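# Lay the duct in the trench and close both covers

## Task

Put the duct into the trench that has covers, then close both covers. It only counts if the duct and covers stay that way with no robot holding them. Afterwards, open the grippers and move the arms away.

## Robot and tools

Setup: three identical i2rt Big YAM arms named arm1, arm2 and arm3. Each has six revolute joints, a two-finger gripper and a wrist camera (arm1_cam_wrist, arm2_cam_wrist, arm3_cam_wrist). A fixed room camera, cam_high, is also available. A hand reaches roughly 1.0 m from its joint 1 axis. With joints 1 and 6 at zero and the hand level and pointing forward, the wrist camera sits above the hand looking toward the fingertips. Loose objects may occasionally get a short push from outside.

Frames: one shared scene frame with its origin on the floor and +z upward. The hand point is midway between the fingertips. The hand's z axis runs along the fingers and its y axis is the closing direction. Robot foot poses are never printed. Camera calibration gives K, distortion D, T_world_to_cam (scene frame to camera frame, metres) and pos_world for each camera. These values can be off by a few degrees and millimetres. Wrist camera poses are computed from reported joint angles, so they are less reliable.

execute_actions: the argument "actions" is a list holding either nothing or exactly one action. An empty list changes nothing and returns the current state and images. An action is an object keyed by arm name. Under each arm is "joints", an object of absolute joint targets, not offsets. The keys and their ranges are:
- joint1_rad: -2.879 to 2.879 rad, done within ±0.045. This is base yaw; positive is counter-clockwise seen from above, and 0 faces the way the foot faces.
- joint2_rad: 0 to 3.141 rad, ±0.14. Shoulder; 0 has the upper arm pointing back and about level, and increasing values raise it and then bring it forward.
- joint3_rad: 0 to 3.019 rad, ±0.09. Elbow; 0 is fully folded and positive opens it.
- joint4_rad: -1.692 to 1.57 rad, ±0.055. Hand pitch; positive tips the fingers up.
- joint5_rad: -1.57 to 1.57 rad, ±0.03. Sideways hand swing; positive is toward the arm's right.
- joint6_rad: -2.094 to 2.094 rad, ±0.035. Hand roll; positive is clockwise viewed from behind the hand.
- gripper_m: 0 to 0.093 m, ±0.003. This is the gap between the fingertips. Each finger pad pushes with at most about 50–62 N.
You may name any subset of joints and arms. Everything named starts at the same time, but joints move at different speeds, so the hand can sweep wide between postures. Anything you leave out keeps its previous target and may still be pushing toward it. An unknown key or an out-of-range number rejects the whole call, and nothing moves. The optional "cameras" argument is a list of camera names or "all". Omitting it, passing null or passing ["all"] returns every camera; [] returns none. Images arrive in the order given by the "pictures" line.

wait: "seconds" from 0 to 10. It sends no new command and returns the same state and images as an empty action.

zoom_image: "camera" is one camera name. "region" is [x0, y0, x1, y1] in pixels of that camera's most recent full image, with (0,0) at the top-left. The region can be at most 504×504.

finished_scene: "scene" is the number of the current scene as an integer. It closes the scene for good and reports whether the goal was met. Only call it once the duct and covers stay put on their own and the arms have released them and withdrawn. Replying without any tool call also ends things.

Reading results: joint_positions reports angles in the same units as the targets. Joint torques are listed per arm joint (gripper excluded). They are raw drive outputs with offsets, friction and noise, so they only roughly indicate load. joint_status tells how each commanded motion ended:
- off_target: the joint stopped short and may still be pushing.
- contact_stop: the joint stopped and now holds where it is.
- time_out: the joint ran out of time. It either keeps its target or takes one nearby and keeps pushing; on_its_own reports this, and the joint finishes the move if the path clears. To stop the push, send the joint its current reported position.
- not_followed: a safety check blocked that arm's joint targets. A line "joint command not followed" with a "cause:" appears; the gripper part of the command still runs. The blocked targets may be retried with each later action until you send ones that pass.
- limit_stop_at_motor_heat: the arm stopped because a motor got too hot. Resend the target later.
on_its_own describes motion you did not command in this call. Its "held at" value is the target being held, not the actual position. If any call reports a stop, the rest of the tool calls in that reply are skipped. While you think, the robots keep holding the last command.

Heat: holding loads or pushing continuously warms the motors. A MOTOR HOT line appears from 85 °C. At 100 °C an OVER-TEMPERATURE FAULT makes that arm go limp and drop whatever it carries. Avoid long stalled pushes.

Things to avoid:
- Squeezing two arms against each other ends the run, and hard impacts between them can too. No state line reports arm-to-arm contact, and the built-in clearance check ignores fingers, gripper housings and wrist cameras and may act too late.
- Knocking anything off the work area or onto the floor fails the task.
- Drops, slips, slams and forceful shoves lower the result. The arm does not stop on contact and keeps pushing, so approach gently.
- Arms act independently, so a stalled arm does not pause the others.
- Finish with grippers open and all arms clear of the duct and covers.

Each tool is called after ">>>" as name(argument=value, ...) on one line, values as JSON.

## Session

>>> execute_actions(actions=[])

Scene clock: 0.00 s.
Joint torques (N m, as the arm reports them, + toward a larger angle): no reading
arm1.joint_positions: joint1_rad=-0.095 joint2_rad=+0.533 joint3_rad=+1.380 joint4_rad=-1.233 joint5_rad=-0.024 joint6_rad=+0.119 gripper_m=+0.094
arm1.joint_status: not commanded
arm1.hand: x=-0.7589 y=-0.0802 z=+1.4921 quat_wxyz=(-0.558, -0.076, -0.826, -0.016) (m; scene frame)
arm2.joint_positions: joint1_rad=+0.438 joint2_rad=+0.638 joint3_rad=+1.342 joint4_rad=-1.428 joint5_rad=+0.038 joint6_rad=-0.488 gripper_m=+0.095
arm2.joint_status: not commanded
arm2.hand: x=-0.0539 y=-0.3349 z=+1.2471 quat_wxyz=(-0.320, +0.854, -0.315, -0.263) (m; scene frame)
arm3.joint_positions: joint1_rad=+0.373 joint2_rad=+0.596 joint3_rad=+1.389 joint4_rad=-1.196 joint5_rad=+0.250 joint6_rad=+0.225 gripper_m=+0.095
arm3.joint_status: not commanded
arm3.hand: x=+0.7365 y=-0.1469 z=+1.5442 quat_wxyz=(-0.065, -0.830, +0.004, +0.554) (m; scene frame)
pictures: arm1_cam_wrist, arm2_cam_wrist, arm3_cam_wrist, cam_high
camera_calibration (this result's frames):
arm1_cam_wrist: T_world_to_cam=[[-0.106471, -0.98978, -0.0948668, -0.0161305], [-0.841135, 0.140537, -0.522246, 0.158055], [0.530241, 0.0241916, -0.847502, 1.79691], [0, 0, 0, 1]] pos_world=[-0.821569, -0.0816483, 1.6039]
arm2_cam_wrist: T_world_to_cam=[[0.700758, 0.613555, 0.36399, -0.213206], [0.693623, -0.705277, -0.146529, -0.00781097], [0.16681, 0.355154, -0.919804, 1.3987], [0, 0, 0, 1]] pos_world=[-0.0784945, -0.37145, 1.36299]
arm3_cam_wrist: T_world_to_cam=[[-0.0629361, 0.992835, -0.101574, 0.352156], [0.842698, -0.0016615, -0.538383, 0.214641], [-0.534695, -0.11948, -0.836556, 1.78871], [0, 0, 0, 1]] pos_world=[0.7977, -0.135561, 1.64768]
Images, in order (width x height): arm1_cam_wrist 504x504, arm2_cam_wrist 504x504, arm3_cam_wrist 504x504, cam_high 504x504.

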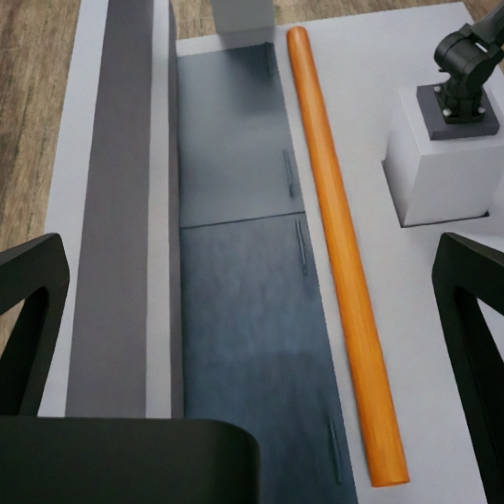

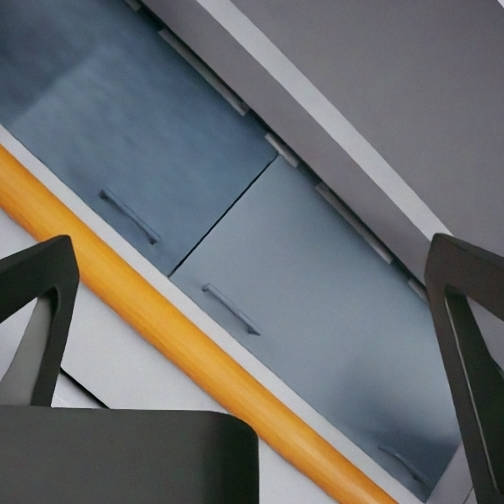

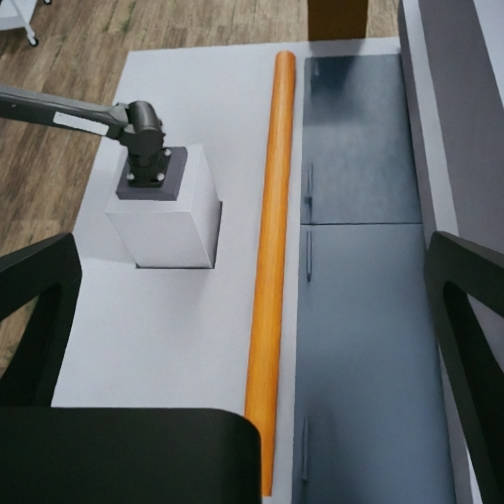

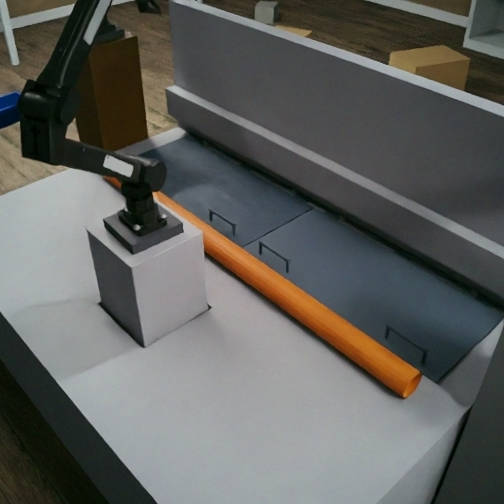

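>>> zoom_image(camera="cam_high", region=[340, 290, 464, 414])

>>> zoom_image(camera="cam_high", region=[80, 110, 280, 310])

Region (340, 290, 464, 414) of cam_high's 504x504 image, scaled by 4.065, with more detail than that image has.

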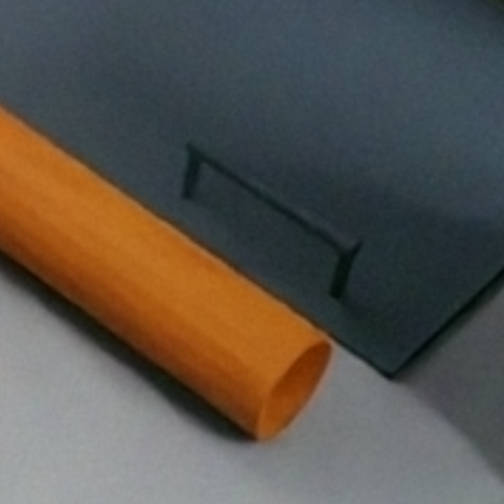

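Region (80, 110, 280, 310) of cam_high's 504x504 image, scaled by 2.520, with more detail than that image has.

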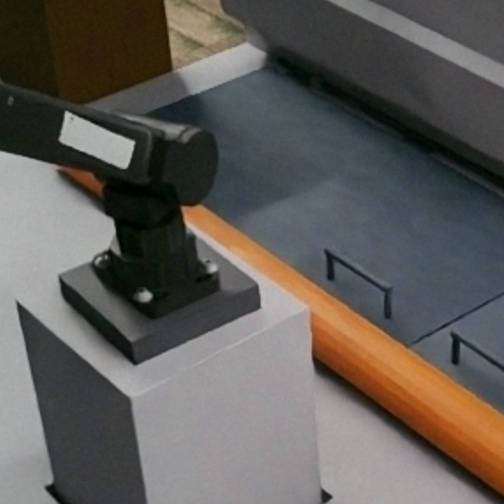

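>>> zoom_image(camera="arm1_cam_wrist", region=[200, 10, 368, 178])

>>> zoom_image(camera="arm1_cam_wrist", region=[280, 336, 448, 504])

>>> zoom_image(camera="arm3_cam_wrist", region=[230, 30, 398, 198])

Region (200, 10, 368, 178) of arm1_cam_wrist's 504x504 image, scaled by 3.000, with more detail than that image has.

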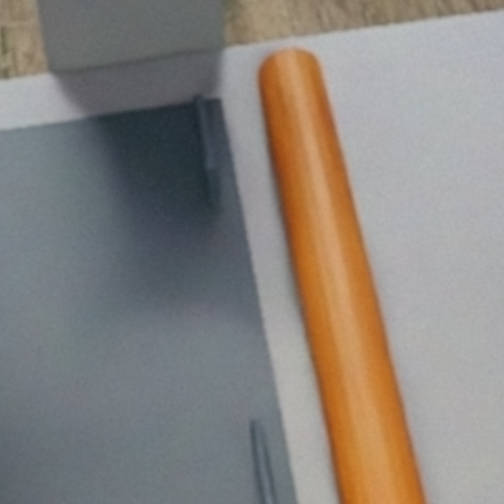

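Region (280, 336, 448, 504) of arm1_cam_wrist's 504x504 image, scaled by 3.000, with more detail than that image has.

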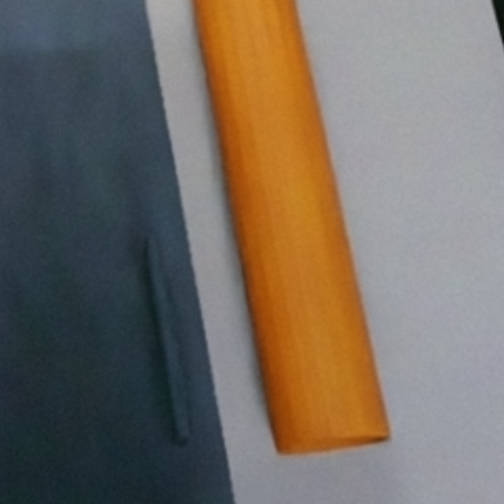

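Region (230, 30, 398, 198) of arm3_cam_wrist's 504x504 image, scaled by 3.000, with more detail than that image has.

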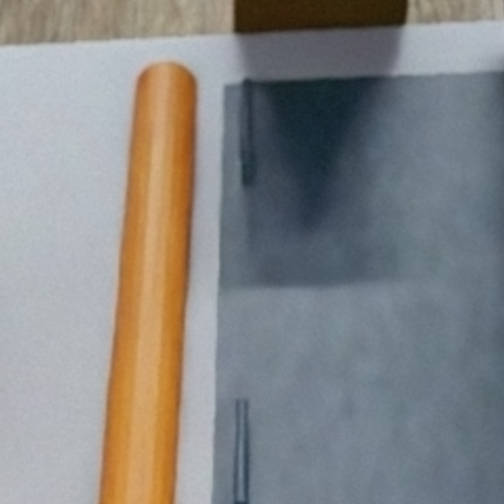

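>>> execute_actions(actions=[{"arm1": {"joints": {"joint1_rad": -0.267, "joint2_rad": 1.6, "joint3_rad": 0.848, "joint4_rad": -0.6, "joint5_rad": 0.0, "joint6_rad": -0.255, "gripper_m": 0.06}}, "arm2": {"joints": {"joint1_rad": 0.062, "joint2_rad": 1.3, "joint3_rad": 0.59, "joint4_rad": -0.6, "joint5_rad": 0.0, "joint6_rad": -1.556, "gripper_m": 0.093}}, "arm3": {"joints": {"joint1_rad": 0.152, "joint2_rad": 1.75, "joint3_rad": 0.966, "joint4_rad": -0.6, "joint5_rad": 0.0, "joint6_rad": 0.162, "gripper_m": 0.06}}}], cameras=[])

>>> execute_actions(actions=[{"arm1": {"joints": {"joint2_rad": 2.39, "joint4_rad": 0.012}}, "arm2": {"joints": {"joint2_rad": 1.96, "joint4_rad": -0.16}}, "arm3": {"joints": {"joint2_rad": 2.565, "joint4_rad": 0.07}}}])

Scene clock: 41.17 s.
Joint torques (N m, as the arm reports them, + toward a larger angle): arm1=[ -0.28 -13.21   7.09   1.46   0.28  -0.1 ] | arm2=[ 0.78 -7.43  6.02  1.31 -0.2   0.  ] | arm3=[ -0.89 -16.38   5.87   1.27  -0.13  -0.08]
arm1.joint_positions: joint1_rad=-0.256 joint2_rad=+1.599 joint3_rad=+0.842 joint4_rad=-0.612 joint5_rad=-0.004 joint6_rad=-0.245 gripper_m=+0.060
arm1.joint_status: all done
arm1.hand: x=-0.5558 y=-0.1743 z=+0.9216 quat_wxyz=(-0.097, -0.001, -0.995, +0.026) (m; scene frame)
arm2.joint_positions: joint1_rad=+0.062 joint2_rad=+1.300 joint3_rad=+0.586 joint4_rad=-0.622 joint5_rad=+0.001 joint6_rad=-1.548 gripper_m=+0.093
arm2.joint_status: all done
arm2.hand: x=+0.0258 y=-0.2185 z=+0.7772 quat_wxyz=(-0.121, +0.993, -0.004, +0.000) (m; scene frame)
arm3.joint_positions: joint1_rad=+0.162 joint2_rad=+1.755 joint3_rad=+0.956 joint4_rad=-0.613 joint5_rad=+0.002 joint6_rad=+0.172 gripper_m=+0.060
arm3.joint_status: all done
arm3.hand: x=+0.5131 y=-0.1783 z=+0.9419 quat_wxyz=(-0.014, -0.997, +0.000, +0.080) (m; scene frame)
pictures: none
No camera images: the call's "cameras" was empty. Leave "cameras" out to get every camera's image.

Scene clock: 42.67 s.
Joint torques (N m, as the arm reports them, + toward a larger angle): arm1=[ -0.16 -16.26   0.51   1.07   0.27  -0.1 ] | arm2=[  0.74 -10.28   1.75   0.83  -0.2   -0.01] | arm3=[ -0.86 -18.5   -0.32   0.92  -0.14  -0.07]
arm1.joint_positions: joint1_rad=-0.256 joint2_rad=+2.392 joint3_rad=+0.842 joint4_rad=+0.002 joint5_rad=-0.004 joint6_rad=-0.245 gripper_m=+0.060
arm1.joint_status: all done
arm1.hand: x=-0.6227 y=-0.1598 z=+0.6287 quat_wxyz=(-0.011, -0.001, -1.000, +0.005) (m; scene frame)
arm2.joint_positions: joint1_rad=+0.062 joint2_rad=+1.950 joint3_rad=+0.586 joint4_rad=-0.179 joint5_rad=+0.001 joint6_rad=-1.548 gripper_m=+0.093
arm2.joint_status: all done
arm2.hand: x=+0.0267 y=-0.2389 z=+0.5901 quat_wxyz=(-0.017, +1.000, -0.004, +0.002) (m; scene frame)
arm3.joint_positions: joint1_rad=+0.162 joint2_rad=+2.574 joint3_rad=+0.962 joint4_rad=+0.060 joint5_rad=+0.002 joint6_rad=+0.172 gripper_m=+0.060
arm3.joint_status: all done
arm3.hand: x=+0.6082 y=-0.1625 z=+0.6168 quat_wxyz=(-0.002, -1.000, +0.000, +0.010) (m; scene frame)
pictures: arm1_cam_wrist, arm2_cam_wrist, arm3_cam_wrist, cam_high
camera_calibration (this result's frames):
arm1_cam_wrist: T_world_to_cam=[[0.013524, -0.999815, 0.0136871, -0.15747], [-0.820657, -0.00327825, 0.571411, -0.864979], [-0.571261, -0.0189602, -0.82055, 0.285171], [0, 0, 0, 1]] pos_world=[-0.544814, -0.15487, 0.730411]
arm2_cam_wrist: T_world_to_cam=[[0.00848752, 0.999914, 0.00995799, 0.23024], [0.814171, -0.0126919, 0.580487, -0.359068], [0.580564, 0.0031806, -0.814209, 0.589466], [0, 0, 0, 1]] pos_world=[-0.0518336, -0.236652, 0.68609]
arm3_cam_wrist: T_world_to_cam=[[-0.00853619, 0.999954, 0.00433387, 0.168104], [0.831893, 0.00469648, 0.554916, -0.843325], [0.55487, 0.00834218, -0.831895, 0.297659], [0, 0, 0, 1]] pos_world=[0.537829, -0.166619, 0.714868]
Images, in order (width x height): arm1_cam_wrist 504x504, arm2_cam_wrist 504x504, arm3_cam_wrist 504x504, cam_high 504x504.

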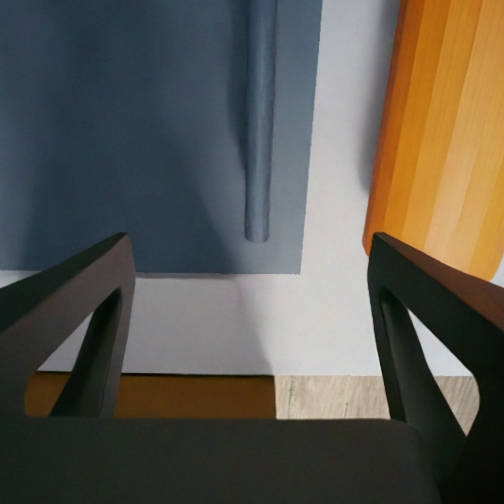

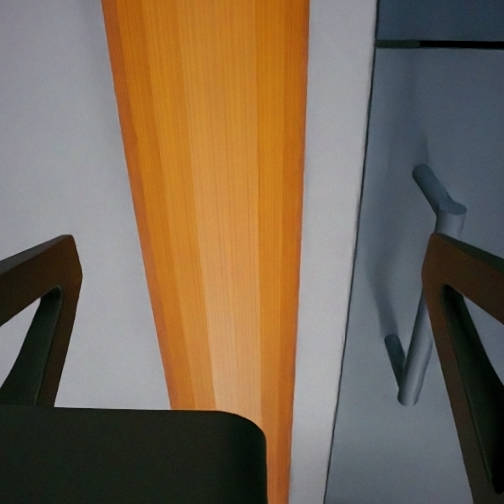

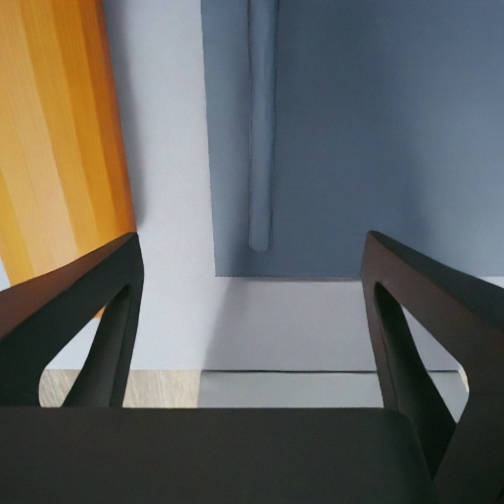

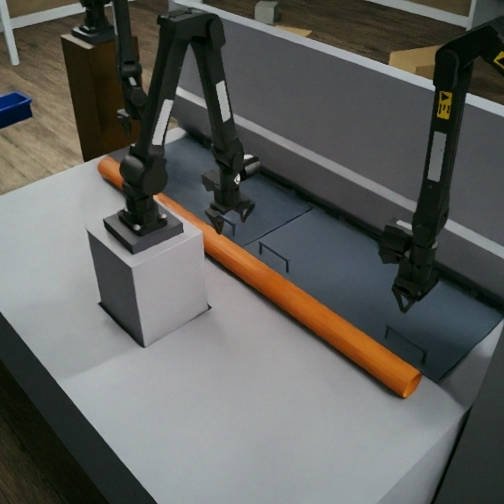

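>>> zoom_image(camera="arm3_cam_wrist", region=[0, 180, 240, 420])

>>> zoom_image(camera="arm1_cam_wrist", region=[280, 160, 504, 384])

Region (0, 180, 240, 420) of arm3_cam_wrist's 504x504 image, scaled by 2.100, with more detail than that image has.

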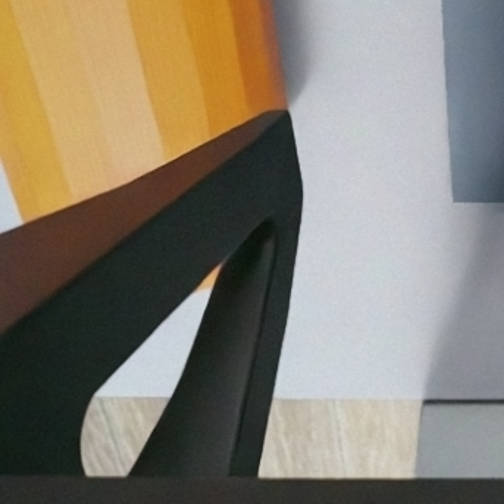

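Region (280, 160, 504, 384) of arm1_cam_wrist's 504x504 image, scaled by 2.250, with more detail than that image has.

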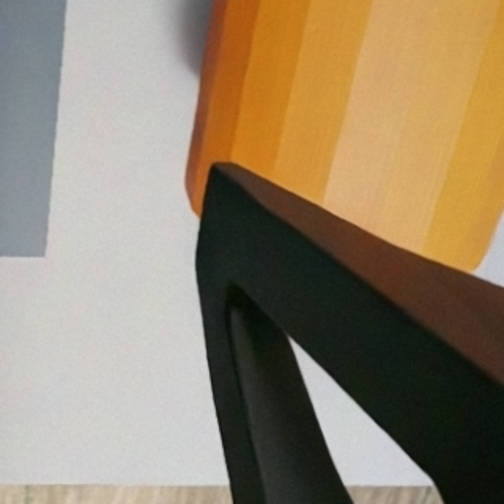

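>>> execute_actions(actions=[{"arm1": {"joints": {"joint1_rad": -0.28, "joint2_rad": 2.623, "joint3_rad": 0.972, "joint4_rad": 0.1, "joint6_rad": -0.265}}, "arm2": {"joints": {"joint1_rad": 0.08, "joint2_rad": 2.172, "joint3_rad": 0.62, "joint4_rad": 0.0, "joint6_rad": -1.543}}, "arm3": {"joints": {"joint1_rad": 0.146, "joint2_rad": 2.785, "joint3_rad": 1.113, "joint4_rad": 0.122, "joint6_rad": 0.16}}}])

Scene clock: 73.57 s.
Joint torques (N m, as the arm reports them, + toward a larger angle): arm1=[ -0.33 -16.94  -0.97   0.4    0.28  -0.1 ] | arm2=[  1.93 -12.21   0.25   0.69  -0.19   0.09] | arm3=[ -1.38 -19.38  -0.98   0.44  -0.14  -0.07]
arm1.joint_positions: joint1_rad=-0.265 joint2_rad=+2.633 joint3_rad=+0.970 joint4_rad=+0.098 joint5_rad=-0.004 joint6_rad=-0.255 gripper_m=+0.060
arm1.joint_status: all done
arm1.hand: x=-0.6302 y=-0.1619 z=+0.5470 quat_wxyz=(-0.003, -0.001, -1.000, +0.003) (m; scene frame)
arm2.joint_positions: joint1_rad=+0.072 joint2_rad=+2.170 joint3_rad=+0.618 joint4_rad=-0.019 joint5_rad=+0.001 joint6_rad=-1.548 gripper_m=+0.093
arm2.joint_status: all done
arm2.hand: x=+0.0243 y=-0.2497 z=+0.5299 quat_wxyz=(-0.004, +1.000, +0.000, +0.002) (m; scene frame)
arm3.joint_positions: joint1_rad=+0.162 joint2_rad=+2.800 joint3_rad=+1.110 joint4_rad=+0.120 joint5_rad=+0.002 joint6_rad=+0.169 gripper_m=+0.060
arm3.joint_status: all done
arm3.hand: x=+0.6179 y=-0.1608 z=+0.5359 quat_wxyz=(+0.000, -1.000, -0.001, +0.002) (m; scene frame)
pictures: arm1_cam_wrist, arm2_cam_wrist, arm3_cam_wrist, cam_high
camera_calibration (this result's frames):
arm1_cam_wrist: T_world_to_cam=[[0.0139622, -0.999857, 0.00951726, -0.155794], [-0.811476, -0.00576931, 0.584358, -0.826086], [-0.584219, -0.0158819, -0.811441, 0.201149], [0, 0, 0, 1]] pos_world=[-0.550658, -0.157343, 0.647433]
arm2_cam_wrist: T_world_to_cam=[[-0.000572626, 0.999866, -0.0163866, 0.255801], [0.813858, 0.00998761, 0.580979, -0.316871], [0.581064, -0.0130036, -0.813754, 0.537502], [0, 0, 0, 1]] pos_world=[-0.0542886, -0.245612, 0.625681]
arm3_cam_wrist: T_world_to_cam=[[-0.0105734, 0.999919, 0.00712266, 0.166641], [0.82238, 0.00464352, 0.568919, -0.8081], [0.56884, 0.0118729, -0.822363, 0.211752], [0, 0, 0, 1]] pos_world=[0.545874, -0.165389, 0.632694]
Images, in order (width x height): arm1_cam_wrist 504x504, arm2_cam_wrist 504x504, arm3_cam_wrist 504x504, cam_high 504x504.

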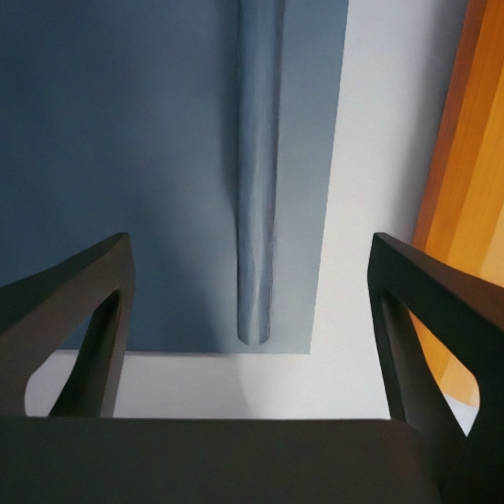

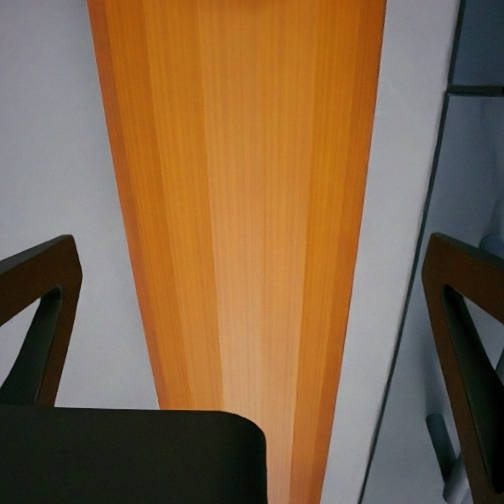

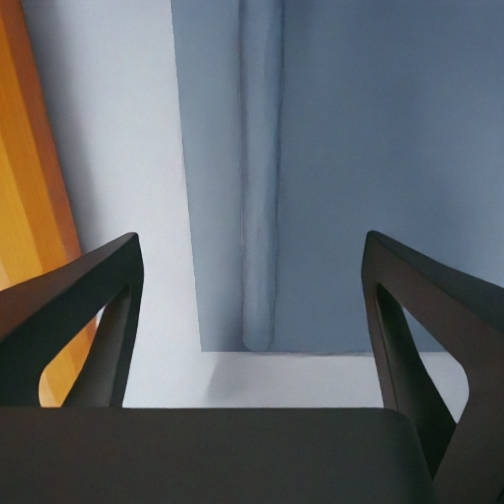

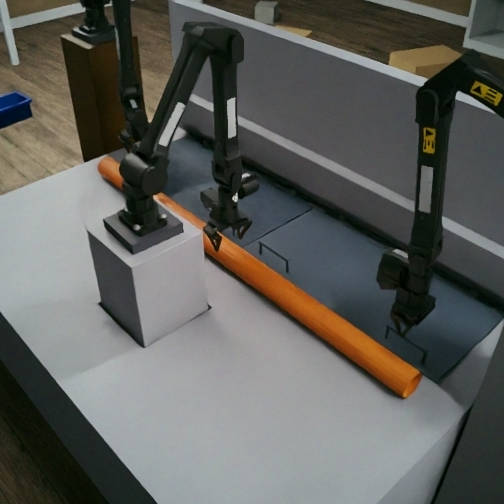

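>>> execute_actions(actions=[{"arm1": {"joints": {"joint2_rad": 2.79, "joint3_rad": 1.09, "joint4_rad": 0.16}}, "arm2": {"joints": {"joint2_rad": 2.275, "joint3_rad": 0.652, "joint4_rad": 0.072}}, "arm3": {"joints": {"joint2_rad": 2.935, "joint3_rad": 1.247, "joint4_rad": 0.158}}}])

Scene clock: 77.93 s.
Joint torques (N m, as the arm reports them, + toward a larger angle): arm1=[ -0.34 -17.75  -1.27   0.61   0.28  -0.11] | arm2=[  1.63 -11.63   0.02   0.8   -0.18   0.08] | arm3=[ -1.38 -18.61  -1.2    0.62  -0.13  -0.08]
arm1.joint_positions: joint1_rad=-0.265 joint2_rad=+2.795 joint3_rad=+1.090 joint4_rad=+0.157 joint5_rad=-0.004 joint6_rad=-0.255 gripper_m=+0.060
arm1.joint_status: all done
arm1.hand: x=-0.6266 y=-0.1633 z=+0.4886 quat_wxyz=(-0.011, -0.001, -1.000, +0.005) (m; scene frame)
arm2.joint_positions: joint1_rad=+0.072 joint2_rad=+2.266 joint3_rad=+0.647 joint4_rad=+0.054 joint5_rad=+0.001 joint6_rad=-1.548 gripper_m=+0.093
arm2.joint_status: all done
arm2.hand: x=+0.0244 y=-0.2490 z=+0.5030 quat_wxyz=(-0.006, +1.000, +0.000, +0.002) (m; scene frame)
arm3.joint_positions: joint1_rad=+0.162 joint2_rad=+2.939 joint3_rad=+1.246 joint4_rad=+0.153 joint5_rad=+0.002 joint6_rad=+0.169 gripper_m=+0.060
arm3.joint_status: all done
arm3.hand: x=+0.6067 y=-0.1628 z=+0.4827 quat_wxyz=(-0.003, -1.000, -0.001, +0.017) (m; scene frame)
pictures: arm1_cam_wrist, arm2_cam_wrist, arm3_cam_wrist, cam_high
camera_calibration (this result's frames):
arm1_cam_wrist: T_world_to_cam=[[0.0142803, -0.999798, 0.0141109, -0.158741], [-0.821063, -0.00367093, 0.570826, -0.788097], [-0.57066, -0.0197375, -0.820949, 0.168385], [0, 0, 0, 1]] pos_world=[-0.54872, -0.158279, 0.590342]
arm2_cam_wrist: T_world_to_cam=[[-0.000208963, 0.99993, -0.0118089, 0.252349], [0.813925, 0.0070307, 0.580927, -0.302038], [0.58097, -0.00949019, -0.81387, 0.516528], [0, 0, 0, 1]] pos_world=[-0.0541983, -0.245306, 0.598828]
arm3_cam_wrist: T_world_to_cam=[[-0.0103752, 0.999944, 0.00230639, 0.171135], [0.838911, 0.00744908, 0.544218, -0.766363], [0.54417, 0.00758121, -0.83894, 0.196676], [0, 0, 0, 1]] pos_world=[0.537661, -0.166907, 0.581673]
Images, in order (width x height): arm1_cam_wrist 504x504, arm2_cam_wrist 504x504, arm3_cam_wrist 504x504, cam_high 504x504.

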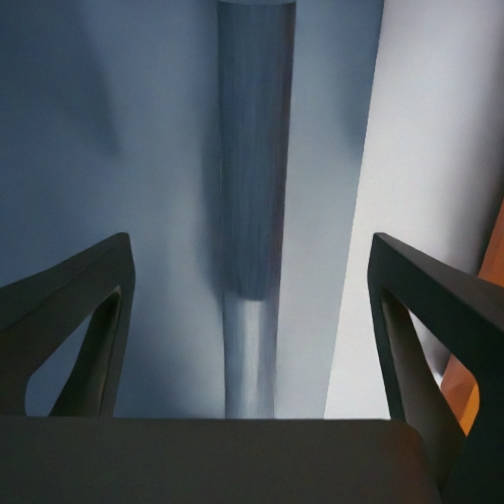

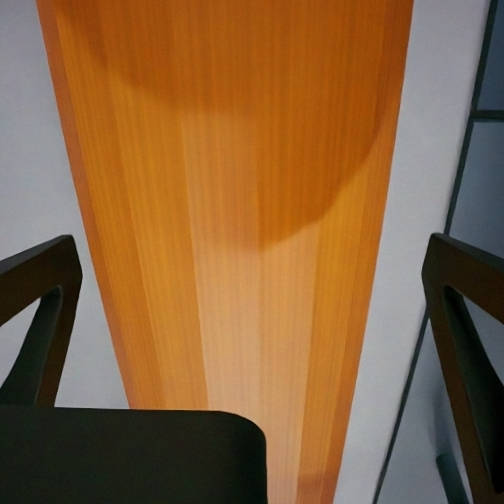

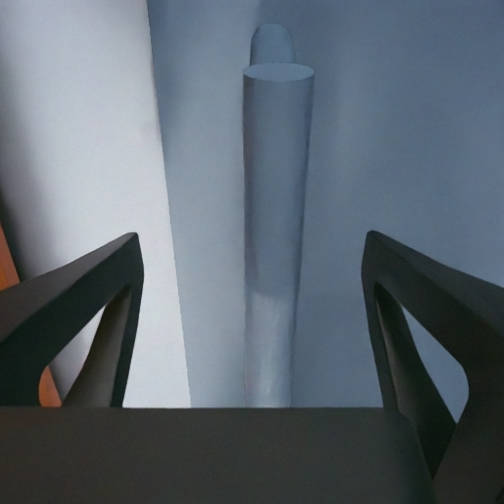

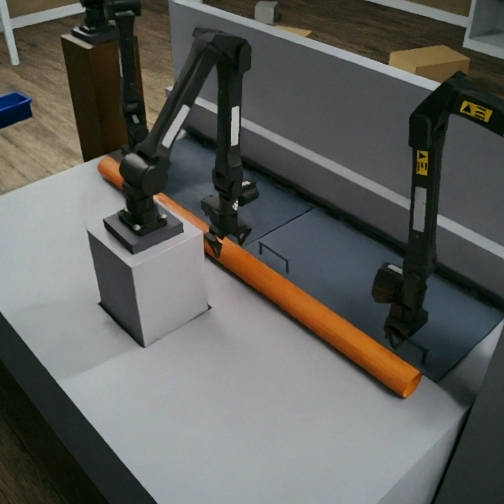

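>>> execute_actions(actions=[{"arm1": {"joints": {"joint2_rad": 2.812, "joint3_rad": 1.1}}, "arm2": {"joints": {"joint2_rad": 2.382, "joint3_rad": 0.688, "joint4_rad": 0.13}}, "arm3": {"joints": {"joint2_rad": 2.96, "joint3_rad": 1.26}}}])

Scene clock: 82.53 s.
Joint torques (N m, as the arm reports them, + toward a larger angle): arm1=[ -0.5  -15.54  -0.61   0.68   0.27  -0.1 ] | arm2=[  1.72 -12.15  -0.64   0.87  -0.16   0.09] | arm3=[ -1.58 -16.93  -0.95   0.65  -0.13  -0.07]
arm1.joint_positions: joint1_rad=-0.265 joint2_rad=+2.798 joint3_rad=+1.090 joint4_rad=+0.157 joint5_rad=-0.004 joint6_rad=-0.255 gripper_m=+0.060
arm1.joint_status: all done
arm1.hand: x=-0.6282 y=-0.1629 z=+0.4876 quat_wxyz=(-0.009, -0.001, -1.000, +0.004) (m; scene frame)
arm2.joint_positions: joint1_rad=+0.072 joint2_rad=+2.373 joint3_rad=+0.686 joint4_rad=+0.112 joint5_rad=+0.001 joint6_rad=-1.548 gripper_m=+0.093
arm2.joint_status: all done
arm2.hand: x=+0.0246 y=-0.2523 z=+0.4723 quat_wxyz=(-0.001, +1.000, +0.000, +0.002) (m; scene frame)
arm3.joint_positions: joint1_rad=+0.162 joint2_rad=+2.947 joint3_rad=+1.257 joint4_rad=+0.153 joint5_rad=+0.002 joint6_rad=+0.169 gripper_m=+0.060
arm3.joint_status: all done
arm3.hand: x=+0.6050 y=-0.1631 z=+0.4795 quat_wxyz=(-0.003, -1.000, -0.001, +0.018) (m; scene frame)
pictures: arm1_cam_wrist, arm2_cam_wrist, arm3_cam_wrist, cam_high
camera_calibration (this result's frames):
arm1_cam_wrist: T_world_to_cam=[[0.0142972, -0.999809, 0.0132947, -0.15787], [-0.819374, -0.00409439, 0.573245, -0.789061], [-0.573081, -0.0190891, -0.819276, 0.164383], [0, 0, 0, 1]] pos_world=[-0.550074, -0.157933, 0.589099]
arm2_cam_wrist: T_world_to_cam=[[-0.000171531, 0.999772, -0.0213418, 0.259755], [0.813795, 0.0125424, 0.581016, -0.282961], [0.581151, -0.0172682, -0.813612, 0.489287], [0, 0, 0, 1]] pos_world=[-0.0540331, -0.247698, 0.568039]
arm3_cam_wrist: T_world_to_cam=[[-0.0103645, 0.999945, 0.00187938, 0.171625], [0.84034, 0.00769149, 0.542005, -0.762957], [0.541961, 0.00719693, -0.840373, 0.196904], [0, 0, 0, 1]] pos_world=[0.536207, -0.167164, 0.578677]
Images, in order (width x height): arm1_cam_wrist 504x504, arm2_cam_wrist 504x504, arm3_cam_wrist 504x504, cam_high 504x504.

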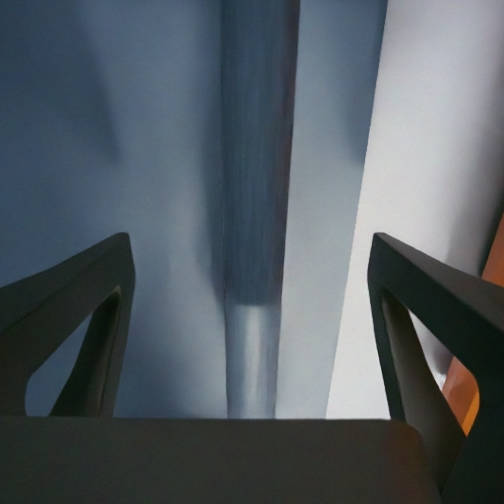

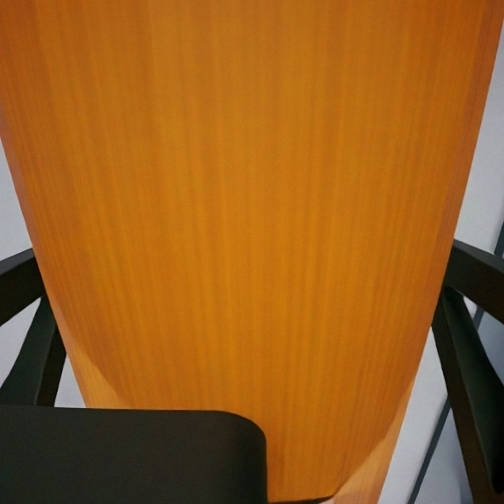

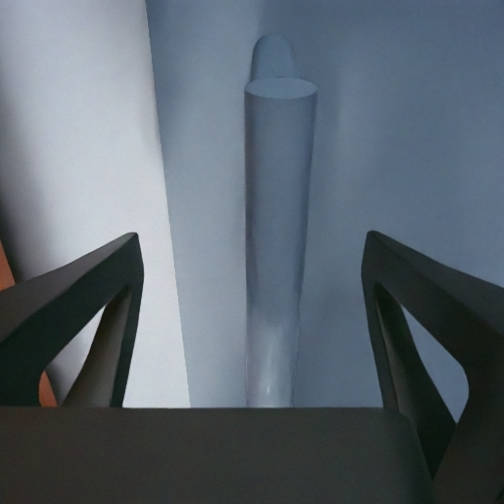

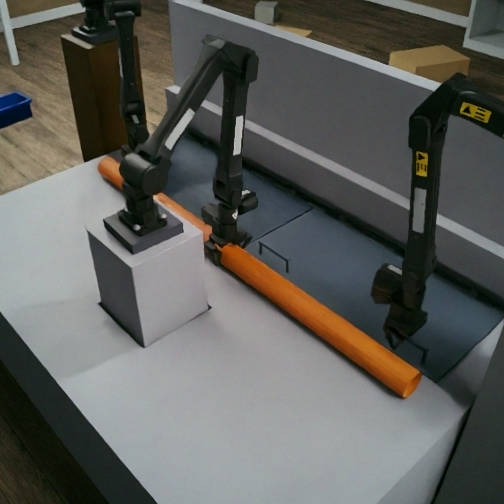

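>>> execute_actions(actions=[{"arm1": {"joints": {"gripper_m": 0.0}}, "arm2": {"joints": {"gripper_m": 0.0}}, "arm3": {"joints": {"gripper_m": 0.0}}}])

Scene clock: 84.13 s.
Joint torques (N m, as the arm reports them, + toward a larger angle): arm1=[ -0.33 -15.6   -0.66   0.69   0.21  -0.13] | arm2=[  1.83 -12.2   -0.62   0.77  -0.2    0.15] | arm3=[ -0.53 -16.96  -0.95   0.63  -0.29  -0.04]
arm1.joint_positions: joint1_rad=-0.266 joint2_rad=+2.799 joint3_rad=+1.091 joint4_rad=+0.157 joint5_rad=-0.002 joint6_rad=-0.253 gripper_m=+0.009
arm1.joint_status: gripper_m off_target (ended at +0.009, target +0.000)
arm1.hand: x=-0.6283 y=-0.1633 z=+0.4873 quat_wxyz=(-0.009, -0.002, -1.000, +0.005) (m; scene frame)
arm2.joint_positions: joint1_rad=+0.072 joint2_rad=+2.373 joint3_rad=+0.685 joint4_rad=+0.113 joint5_rad=+0.001 joint6_rad=-1.550 gripper_m=+0.074
arm2.joint_status: gripper_m off_target (ended at +0.074, target +0.000)
arm2.hand: x=+0.0245 y=-0.2529 z=+0.4722 quat_wxyz=(-0.001, +1.000, +0.001, +0.002) (m; scene frame)
arm3.joint_positions: joint1_rad=+0.153 joint2_rad=+2.948 joint3_rad=+1.257 joint4_rad=+0.153 joint5_rad=+0.006 joint6_rad=+0.165 gripper_m=+0.010
arm3.joint_status: gripper_m off_target (ended at +0.010, target +0.000)
arm3.hand: x=+0.6051 y=-0.1591 z=+0.4791 quat_wxyz=(-0.001, -1.000, +0.002, +0.018) (m; scene frame)
pictures: arm1_cam_wrist, arm2_cam_wrist, arm3_cam_wrist, cam_high
camera_calibration (this result's frames):
arm1_cam_wrist: T_world_to_cam=[[0.0115951, -0.999819, 0.0150907, -0.160902], [-0.819118, -0.000841515, 0.573624, -0.78845], [-0.573508, -0.0190123, -0.818979, 0.163698], [0, 0, 0, 1]] pos_world=[-0.550086, -0.158424, 0.588767]
arm2_cam_wrist: T_world_to_cam=[[-0.00283949, 0.99976, -0.0217346, 0.260595], [0.813749, 0.0149425, 0.581024, -0.282236], [0.58121, -0.0160367, -0.813596, 0.48959], [0, 0, 0, 1]] pos_world=[-0.0541453, -0.248463, 0.567978]
arm3_cam_wrist: T_world_to_cam=[[-0.00528434, 0.99997, 0.00557756, 0.162755], [0.840057, 0.00141338, 0.542497, -0.763874], [0.542473, 0.00755221, -0.840039, 0.196095], [0, 0, 0, 1]] pos_world=[0.536181, -0.163151, 0.578219]
Images, in order (width x height): arm1_cam_wrist 504x504, arm2_cam_wrist 504x504, arm3_cam_wrist 504x504, cam_high 504x504.

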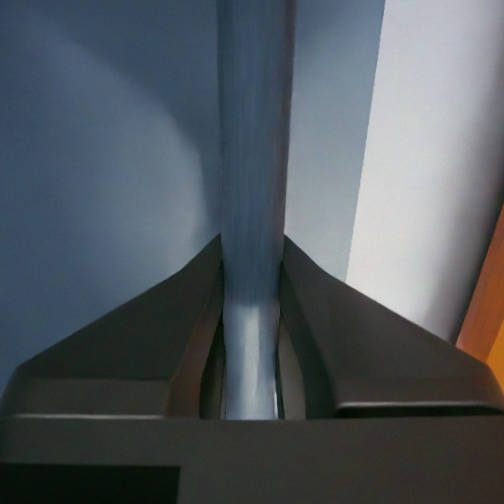

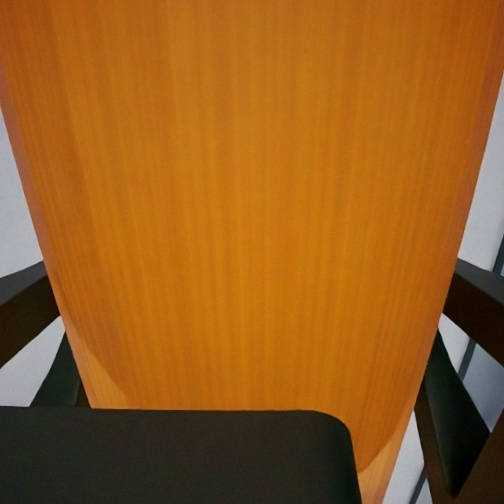

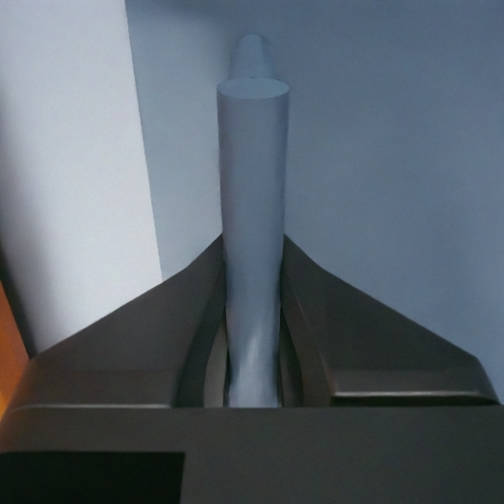

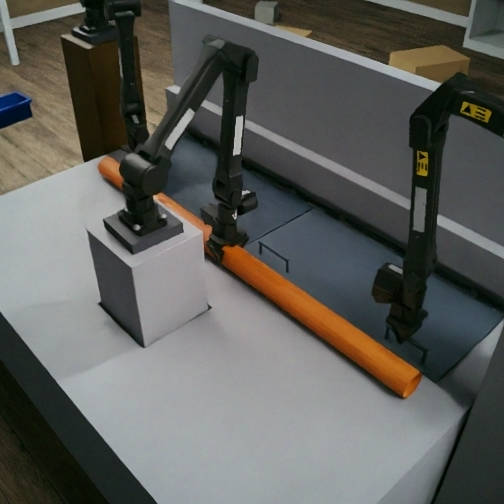

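>>> execute_actions(actions=[{"arm1": {"joints": {"joint1_rad": -0.205, "joint2_rad": 2.515, "joint3_rad": 0.955, "joint4_rad": 0.095, "joint6_rad": -0.21}}, "arm3": {"joints": {"joint1_rad": 0.088, "joint2_rad": 2.665, "joint3_rad": 1.098, "joint4_rad": 0.115, "joint6_rad": 0.115}}}], cameras=["cam_high"])

Scene clock: 94.03 s.
Joint torques (N m, as the arm reports them, + toward a larger angle): arm1=[  1.69 -25.59  -1.12   0.4   -0.31  -0.05] | arm2=[  1.6  -12.08  -0.66   0.69  -0.19   0.12] | arm3=[ -1.43 -27.38  -1.32   0.19   0.45  -0.02]
arm1.joint_positions: joint1_rad=-0.220 joint2_rad=+2.613 joint3_rad=+0.956 joint4_rad=+0.097 joint5_rad=+0.014 joint6_rad=-0.206 gripper_m=+0.010
arm1.joint_status: all done
arm1.hand: x=-0.6260 y=-0.1496 z=+0.5540 quat_wxyz=(-0.003, -0.003, -1.000, +0.012) (m; scene frame)
arm2.joint_positions: joint1_rad=+0.072 joint2_rad=+2.373 joint3_rad=+0.685 joint4_rad=+0.113 joint5_rad=+0.001 joint6_rad=-1.550 gripper_m=+0.074
arm2.joint_status: not commanded
arm2.hand: x=+0.0245 y=-0.2529 z=+0.4722 quat_wxyz=(-0.001, +1.000, +0.001, +0.002) (m; scene frame)
arm3.joint_positions: joint1_rad=+0.103 joint2_rad=+2.767 joint3_rad=+1.101 joint4_rad=+0.119 joint5_rad=-0.011 joint6_rad=+0.117 gripper_m=+0.010
arm3.joint_status: all done
arm3.hand: x=+0.6026 y=-0.1439 z=+0.5474 quat_wxyz=(-0.008, -1.000, +0.002, +0.013) (m; scene frame)
pictures: cam_high
Images, in order (width x height): cam_high 504x504.

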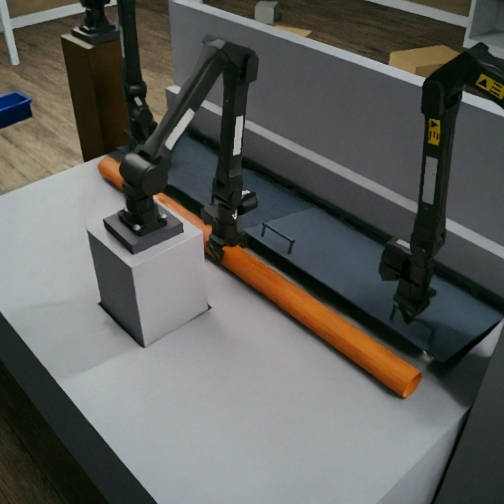

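>>> execute_actions(actions=[{"arm1": {"joints": {"joint1_rad": -0.118, "joint2_rad": 2.335, "joint3_rad": 0.84, "joint4_rad": 0.022, "joint6_rad": -0.12}}, "arm3": {"joints": {"joint1_rad": 0.006, "joint2_rad": 2.503, "joint3_rad": 0.97, "joint4_rad": 0.075, "joint6_rad": 0.03}}}], cameras=["cam_high"])

Scene clock: 97.67 s.
Joint torques (N m, as the arm reports them, + toward a larger angle): arm1=[  1.35 -24.02  -0.05   0.5   -0.58  -0.03] | arm2=[  1.51 -11.83  -0.63   0.68  -0.2    0.13] | arm3=[ -1.5  -25.83  -0.75   0.28   0.72  -0.04]
arm1.joint_positions: joint1_rad=-0.135 joint2_rad=+2.422 joint3_rad=+0.836 joint4_rad=+0.023 joint5_rad=+0.022 joint6_rad=-0.119 gripper_m=+0.010
arm1.joint_status: all done
arm1.hand: x=-0.6266 y=-0.1203 z=+0.6186 quat_wxyz=(-0.002, -0.004, -1.000, +0.015) (m; scene frame)
arm2.joint_positions: joint1_rad=+0.072 joint2_rad=+2.373 joint3_rad=+0.685 joint4_rad=+0.113 joint5_rad=+0.001 joint6_rad=-1.550 gripper_m=+0.074
arm2.joint_status: not commanded
arm2.hand: x=+0.0245 y=-0.2529 z=+0.4722 quat_wxyz=(-0.001, +1.000, +0.001, +0.002) (m; scene frame)
arm3.joint_positions: joint1_rad=+0.021 joint2_rad=+2.593 joint3_rad=+0.970 joint4_rad=+0.077 joint5_rad=-0.018 joint6_rad=+0.034 gripper_m=+0.010
arm3.joint_status: all done
arm3.hand: x=+0.6028 y=-0.1147 z=+0.6103 quat_wxyz=(-0.011, -1.000, +0.002, +0.014) (m; scene frame)
pictures: cam_high
Images, in order (width x height): cam_high 504x504.

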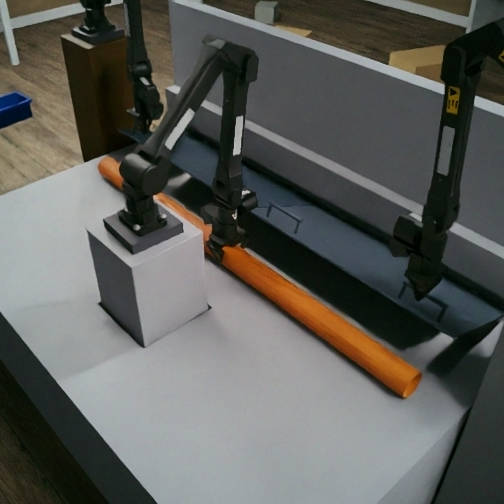

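>>> execute_actions(actions=[{"arm1": {"joints": {"joint1_rad": 0.025, "joint2_rad": 2.14, "joint3_rad": 0.745, "joint4_rad": -0.095, "joint6_rad": 0.03}}, "arm3": {"joints": {"joint1_rad": -0.132, "joint2_rad": 2.325, "joint3_rad": 0.865, "joint4_rad": -0.018, "joint6_rad": -0.108}}}], cameras=["cam_high"])

Scene clock: 100.60 s.
Joint torques (N m, as the arm reports them, + toward a larger angle): arm1=[  1.97 -21.84   1.08   0.28  -0.81   0.02] | arm2=[  1.68 -12.07  -0.66   0.63  -0.18   0.13] | arm3=[ -1.4  -23.55  -0.03   0.09   1.02  -0.04]
arm1.joint_positions: joint1_rad=+0.008 joint2_rad=+2.211 joint3_rad=+0.741 joint4_rad=-0.090 joint5_rad=+0.029 joint6_rad=+0.026 gripper_m=+0.010
arm1.joint_status: all done
arm1.hand: x=-0.6267 y=-0.0716 z=+0.6850 quat_wxyz=(-0.005, -0.005, -1.000, +0.018) (m; scene frame)
arm2.joint_positions: joint1_rad=+0.072 joint2_rad=+2.373 joint3_rad=+0.685 joint4_rad=+0.113 joint5_rad=+0.001 joint6_rad=-1.550 gripper_m=+0.074
arm2.joint_status: not commanded
arm2.hand: x=+0.0245 y=-0.2529 z=+0.4722 quat_wxyz=(-0.001, +1.000, +0.001, +0.002) (m; scene frame)
arm3.joint_positions: joint1_rad=-0.116 joint2_rad=+2.398 joint3_rad=+0.864 joint4_rad=-0.011 joint5_rad=-0.025 joint6_rad=-0.103 gripper_m=+0.010
arm3.joint_status: all done
arm3.hand: x=+0.6040 y=-0.0653 z=+0.6768 quat_wxyz=(-0.012, -1.000, +0.002, +0.015) (m; scene frame)
pictures: cam_high
Images, in order (width x height): cam_high 504x504.

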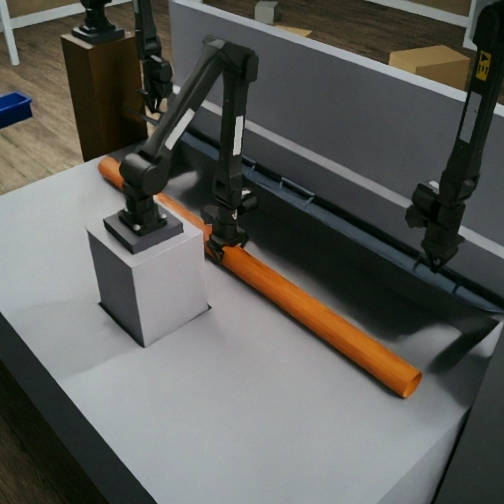

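>>> execute_actions(actions=[{"arm1": {"joints": {"joint1_rad": 0.175, "joint2_rad": 2.01, "joint3_rad": 0.725, "joint4_rad": -0.22, "joint6_rad": 0.178}}, "arm3": {"joints": {"joint1_rad": -0.272, "joint2_rad": 2.205, "joint3_rad": 0.832, "joint4_rad": -0.12, "joint6_rad": -0.248}}}], cameras=["cam_high"])

Scene clock: 103.03 s.
Joint torques (N m, as the arm reports them, + toward a larger angle): arm1=[  2.31 -21.14   2.15   0.25  -1.02   0.07] | arm2=[  1.82 -12.17  -0.66   0.7   -0.18   0.12] | arm3=[ -2.62 -22.92   0.61  -0.09   1.38  -0.12]
arm1.joint_positions: joint1_rad=+0.150 joint2_rad=+2.075 joint3_rad=+0.720 joint4_rad=-0.212 joint5_rad=+0.036 joint6_rad=+0.169 gripper_m=+0.010
arm1.joint_status: all done
arm1.hand: x=-0.6269 y=-0.0233 z=+0.7270 quat_wxyz=(-0.004, -0.005, -1.000, +0.021) (m; scene frame)
arm2.joint_positions: joint1_rad=+0.072 joint2_rad=+2.373 joint3_rad=+0.685 joint4_rad=+0.113 joint5_rad=+0.001 joint6_rad=-1.550 gripper_m=+0.074
arm2.joint_status: not commanded
arm2.hand: x=+0.0245 y=-0.2529 z=+0.4722 quat_wxyz=(-0.001, +1.000, +0.001, +0.002) (m; scene frame)
arm3.joint_positions: joint1_rad=-0.246 joint2_rad=+2.271 joint3_rad=+0.833 joint4_rad=-0.110 joint5_rad=-0.033 joint6_rad=-0.235 gripper_m=+0.010
arm3.joint_status: all done
arm3.hand: x=+0.6050 y=-0.0180 z=+0.7191 quat_wxyz=(-0.015, -1.000, +0.001, +0.016) (m; scene frame)
pictures: cam_high
Images, in order (width x height): cam_high 504x504.

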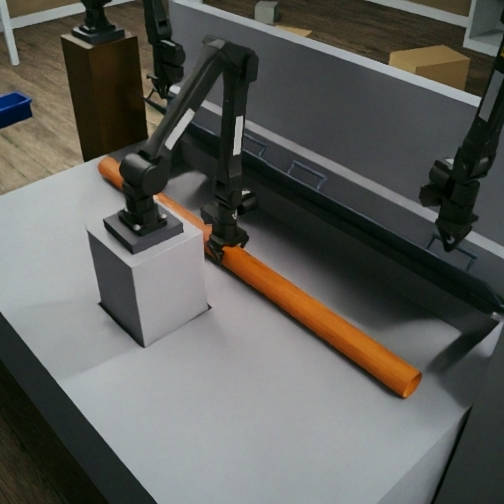

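>>> execute_actions(actions=[{"arm1": {"joints": {"joint1_rad": 0.322, "joint2_rad": 1.945, "joint3_rad": 0.74, "joint4_rad": -0.31, "joint6_rad": 0.32}}, "arm3": {"joints": {"joint1_rad": -0.41, "joint2_rad": 2.14, "joint3_rad": 0.848, "joint4_rad": -0.215, "joint6_rad": -0.38}}}], cameras=["cam_high"])

Scene clock: 106.57 s.
Joint torques (N m, as the arm reports them, + toward a larger angle): arm1=[  3.09 -18.42   3.7   -0.14  -1.42   0.15] | arm2=[  1.39 -12.18  -0.69   0.67  -0.19   0.12] | arm3=[ -3.86 -21.25   1.59   0.09   1.9   -0.18]
arm1.joint_positions: joint1_rad=+0.279 joint2_rad=+1.992 joint3_rad=+0.725 joint4_rad=-0.294 joint5_rad=+0.048 joint6_rad=+0.302 gripper_m=+0.010
arm1.joint_status: all done
arm1.hand: x=-0.6275 y=+0.0212 z=+0.7543 quat_wxyz=(-0.011, -0.007, -1.000, +0.026) (m; scene frame)
arm2.joint_positions: joint1_rad=+0.072 joint2_rad=+2.373 joint3_rad=+0.685 joint4_rad=+0.113 joint5_rad=+0.001 joint6_rad=-1.550 gripper_m=+0.074
arm2.joint_status: not commanded
arm2.hand: x=+0.0245 y=-0.2529 z=+0.4722 quat_wxyz=(-0.001, +1.000, +0.001, +0.002) (m; scene frame)
arm3.joint_positions: joint1_rad=-0.366 joint2_rad=+2.192 joint3_rad=+0.844 joint4_rad=-0.210 joint5_rad=-0.046 joint6_rad=-0.357 gripper_m=+0.010
arm3.joint_status: all done
arm3.hand: x=+0.6060 y=+0.0270 z=+0.7479 quat_wxyz=(-0.020, -1.000, +0.000, +0.015) (m; scene frame)
pictures: cam_high
Images, in order (width x height): cam_high 504x504.

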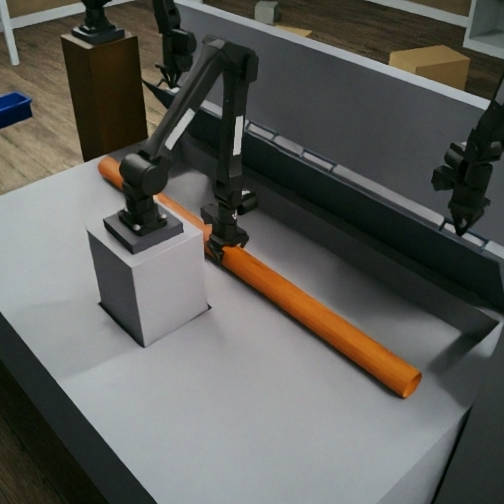

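>>> execute_actions(actions=[{"arm1": {"joints": {"joint1_rad": 0.365, "joint2_rad": 1.93, "joint3_rad": 0.765, "joint4_rad": -0.345, "joint6_rad": 0.36}}, "arm3": {"joints": {"joint1_rad": -0.445, "joint2_rad": 2.125, "joint3_rad": 0.87, "joint4_rad": -0.255, "joint6_rad": -0.41}}}], cameras=["cam_high"])

Scene clock: 111.80 s.
Joint torques (N m, as the arm reports them, + toward a larger angle): arm1=[  4.76 -19.64   4.87  -0.36  -1.53   0.26] | arm2=[  1.7  -12.34  -0.62   0.65  -0.21   0.1 ] | arm3=[ -5.57 -22.52   2.6   -0.42   2.    -0.3 ]
arm1.joint_positions: joint1_rad=+0.303 joint2_rad=+1.985 joint3_rad=+0.737 joint4_rad=-0.326 joint5_rad=+0.052 joint6_rad=+0.330 gripper_m=+0.010
arm1.joint_status: joint1_rad time_out (moved +0.024 of +0.086); the others done
arm1.on_its_own: joint1_rad reads +0.303 and still pushes toward +0.365 since a time_out
arm1.hand: x=-0.6277 y=+0.0294 z=+0.7582 quat_wxyz=(-0.006, -0.009, -1.000, +0.029) (m; scene frame)
arm2.joint_positions: joint1_rad=+0.072 joint2_rad=+2.373 joint3_rad=+0.685 joint4_rad=+0.113 joint5_rad=+0.001 joint6_rad=-1.550 gripper_m=+0.074
arm2.joint_status: not commanded
arm2.hand: x=+0.0245 y=-0.2529 z=+0.4722 quat_wxyz=(-0.001, +1.000, +0.001, +0.002) (m; scene frame)
arm3.joint_positions: joint1_rad=-0.381 joint2_rad=+2.187 joint3_rad=+0.855 joint4_rad=-0.239 joint5_rad=-0.048 joint6_rad=-0.376 gripper_m=+0.010
arm3.joint_status: joint1_rad time_out (moved -0.015 of -0.079); the others done
arm3.on_its_own: joint1_rad reads -0.381 and still pushes toward -0.445 since a time_out
arm3.hand: x=+0.6066 y=+0.0325 z=+0.7507 quat_wxyz=(-0.024, -1.000, -0.002, +0.010) (m; scene frame)
pictures: cam_high
Images, in order (width x height): cam_high 504x504.

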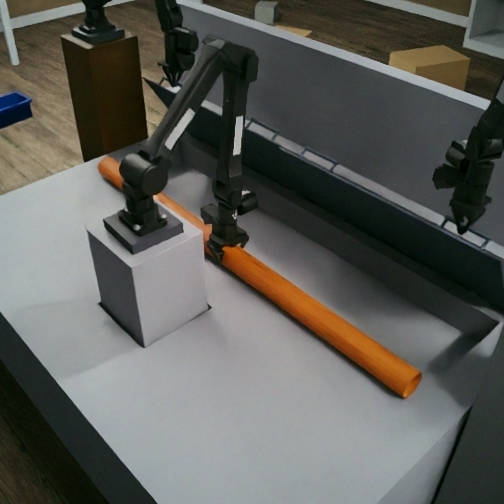

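>>> execute_actions(actions=[{"arm1": {"joints": {"joint1_rad": 0.33}}, "arm2": {"joints": {"joint2_rad": 2.225, "joint3_rad": 0.655, "joint4_rad": 0.06}}, "arm3": {"joints": {"joint1_rad": -0.408}}}], cameras=["cam_high"])

Scene clock: 116.47 s.
Joint torques (N m, as the arm reports them, + toward a larger angle): arm1=[  2.32 -19.6    4.9   -0.35  -1.54   0.25] | arm2=[  1.32 -18.42  -0.98  -0.53  -0.34   0.08] | arm3=[ -2.33 -22.38   2.6   -0.42   2.    -0.3 ]
arm1.joint_positions: joint1_rad=+0.303 joint2_rad=+1.985 joint3_rad=+0.737 joint4_rad=-0.326 joint5_rad=+0.052 joint6_rad=+0.330 gripper_m=+0.010
arm1.joint_status: all done
arm1.hand: x=-0.6277 y=+0.0294 z=+0.7582 quat_wxyz=(-0.006, -0.009, -1.000, +0.029) (m; scene frame)
arm2.joint_positions: joint1_rad=+0.072 joint2_rad=+2.291 joint3_rad=+0.663 joint4_rad=+0.073 joint5_rad=+0.005 joint6_rad=-1.548 gripper_m=+0.074
arm2.joint_status: all done
arm2.hand: x=+0.0249 y=-0.2439 z=+0.4957 quat_wxyz=(-0.011, +1.000, +0.000, +0.004) (m; scene frame)
arm3.joint_positions: joint1_rad=-0.381 joint2_rad=+2.187 joint3_rad=+0.855 joint4_rad=-0.239 joint5_rad=-0.048 joint6_rad=-0.376 gripper_m=+0.010
arm3.joint_status: all done
arm3.hand: x=+0.6066 y=+0.0325 z=+0.7507 quat_wxyz=(-0.024, -1.000, -0.002, +0.010) (m; scene frame)
pictures: cam_high
Images, in order (width x height): cam_high 504x504.

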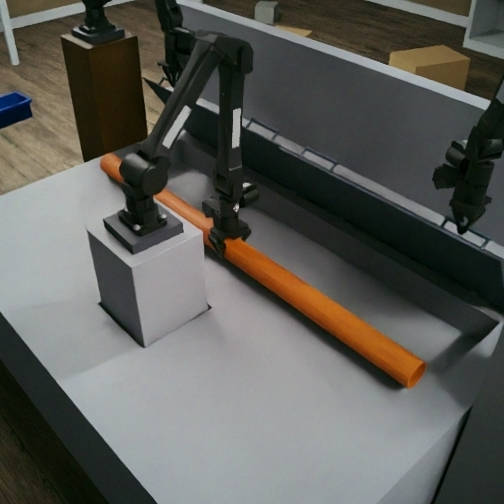

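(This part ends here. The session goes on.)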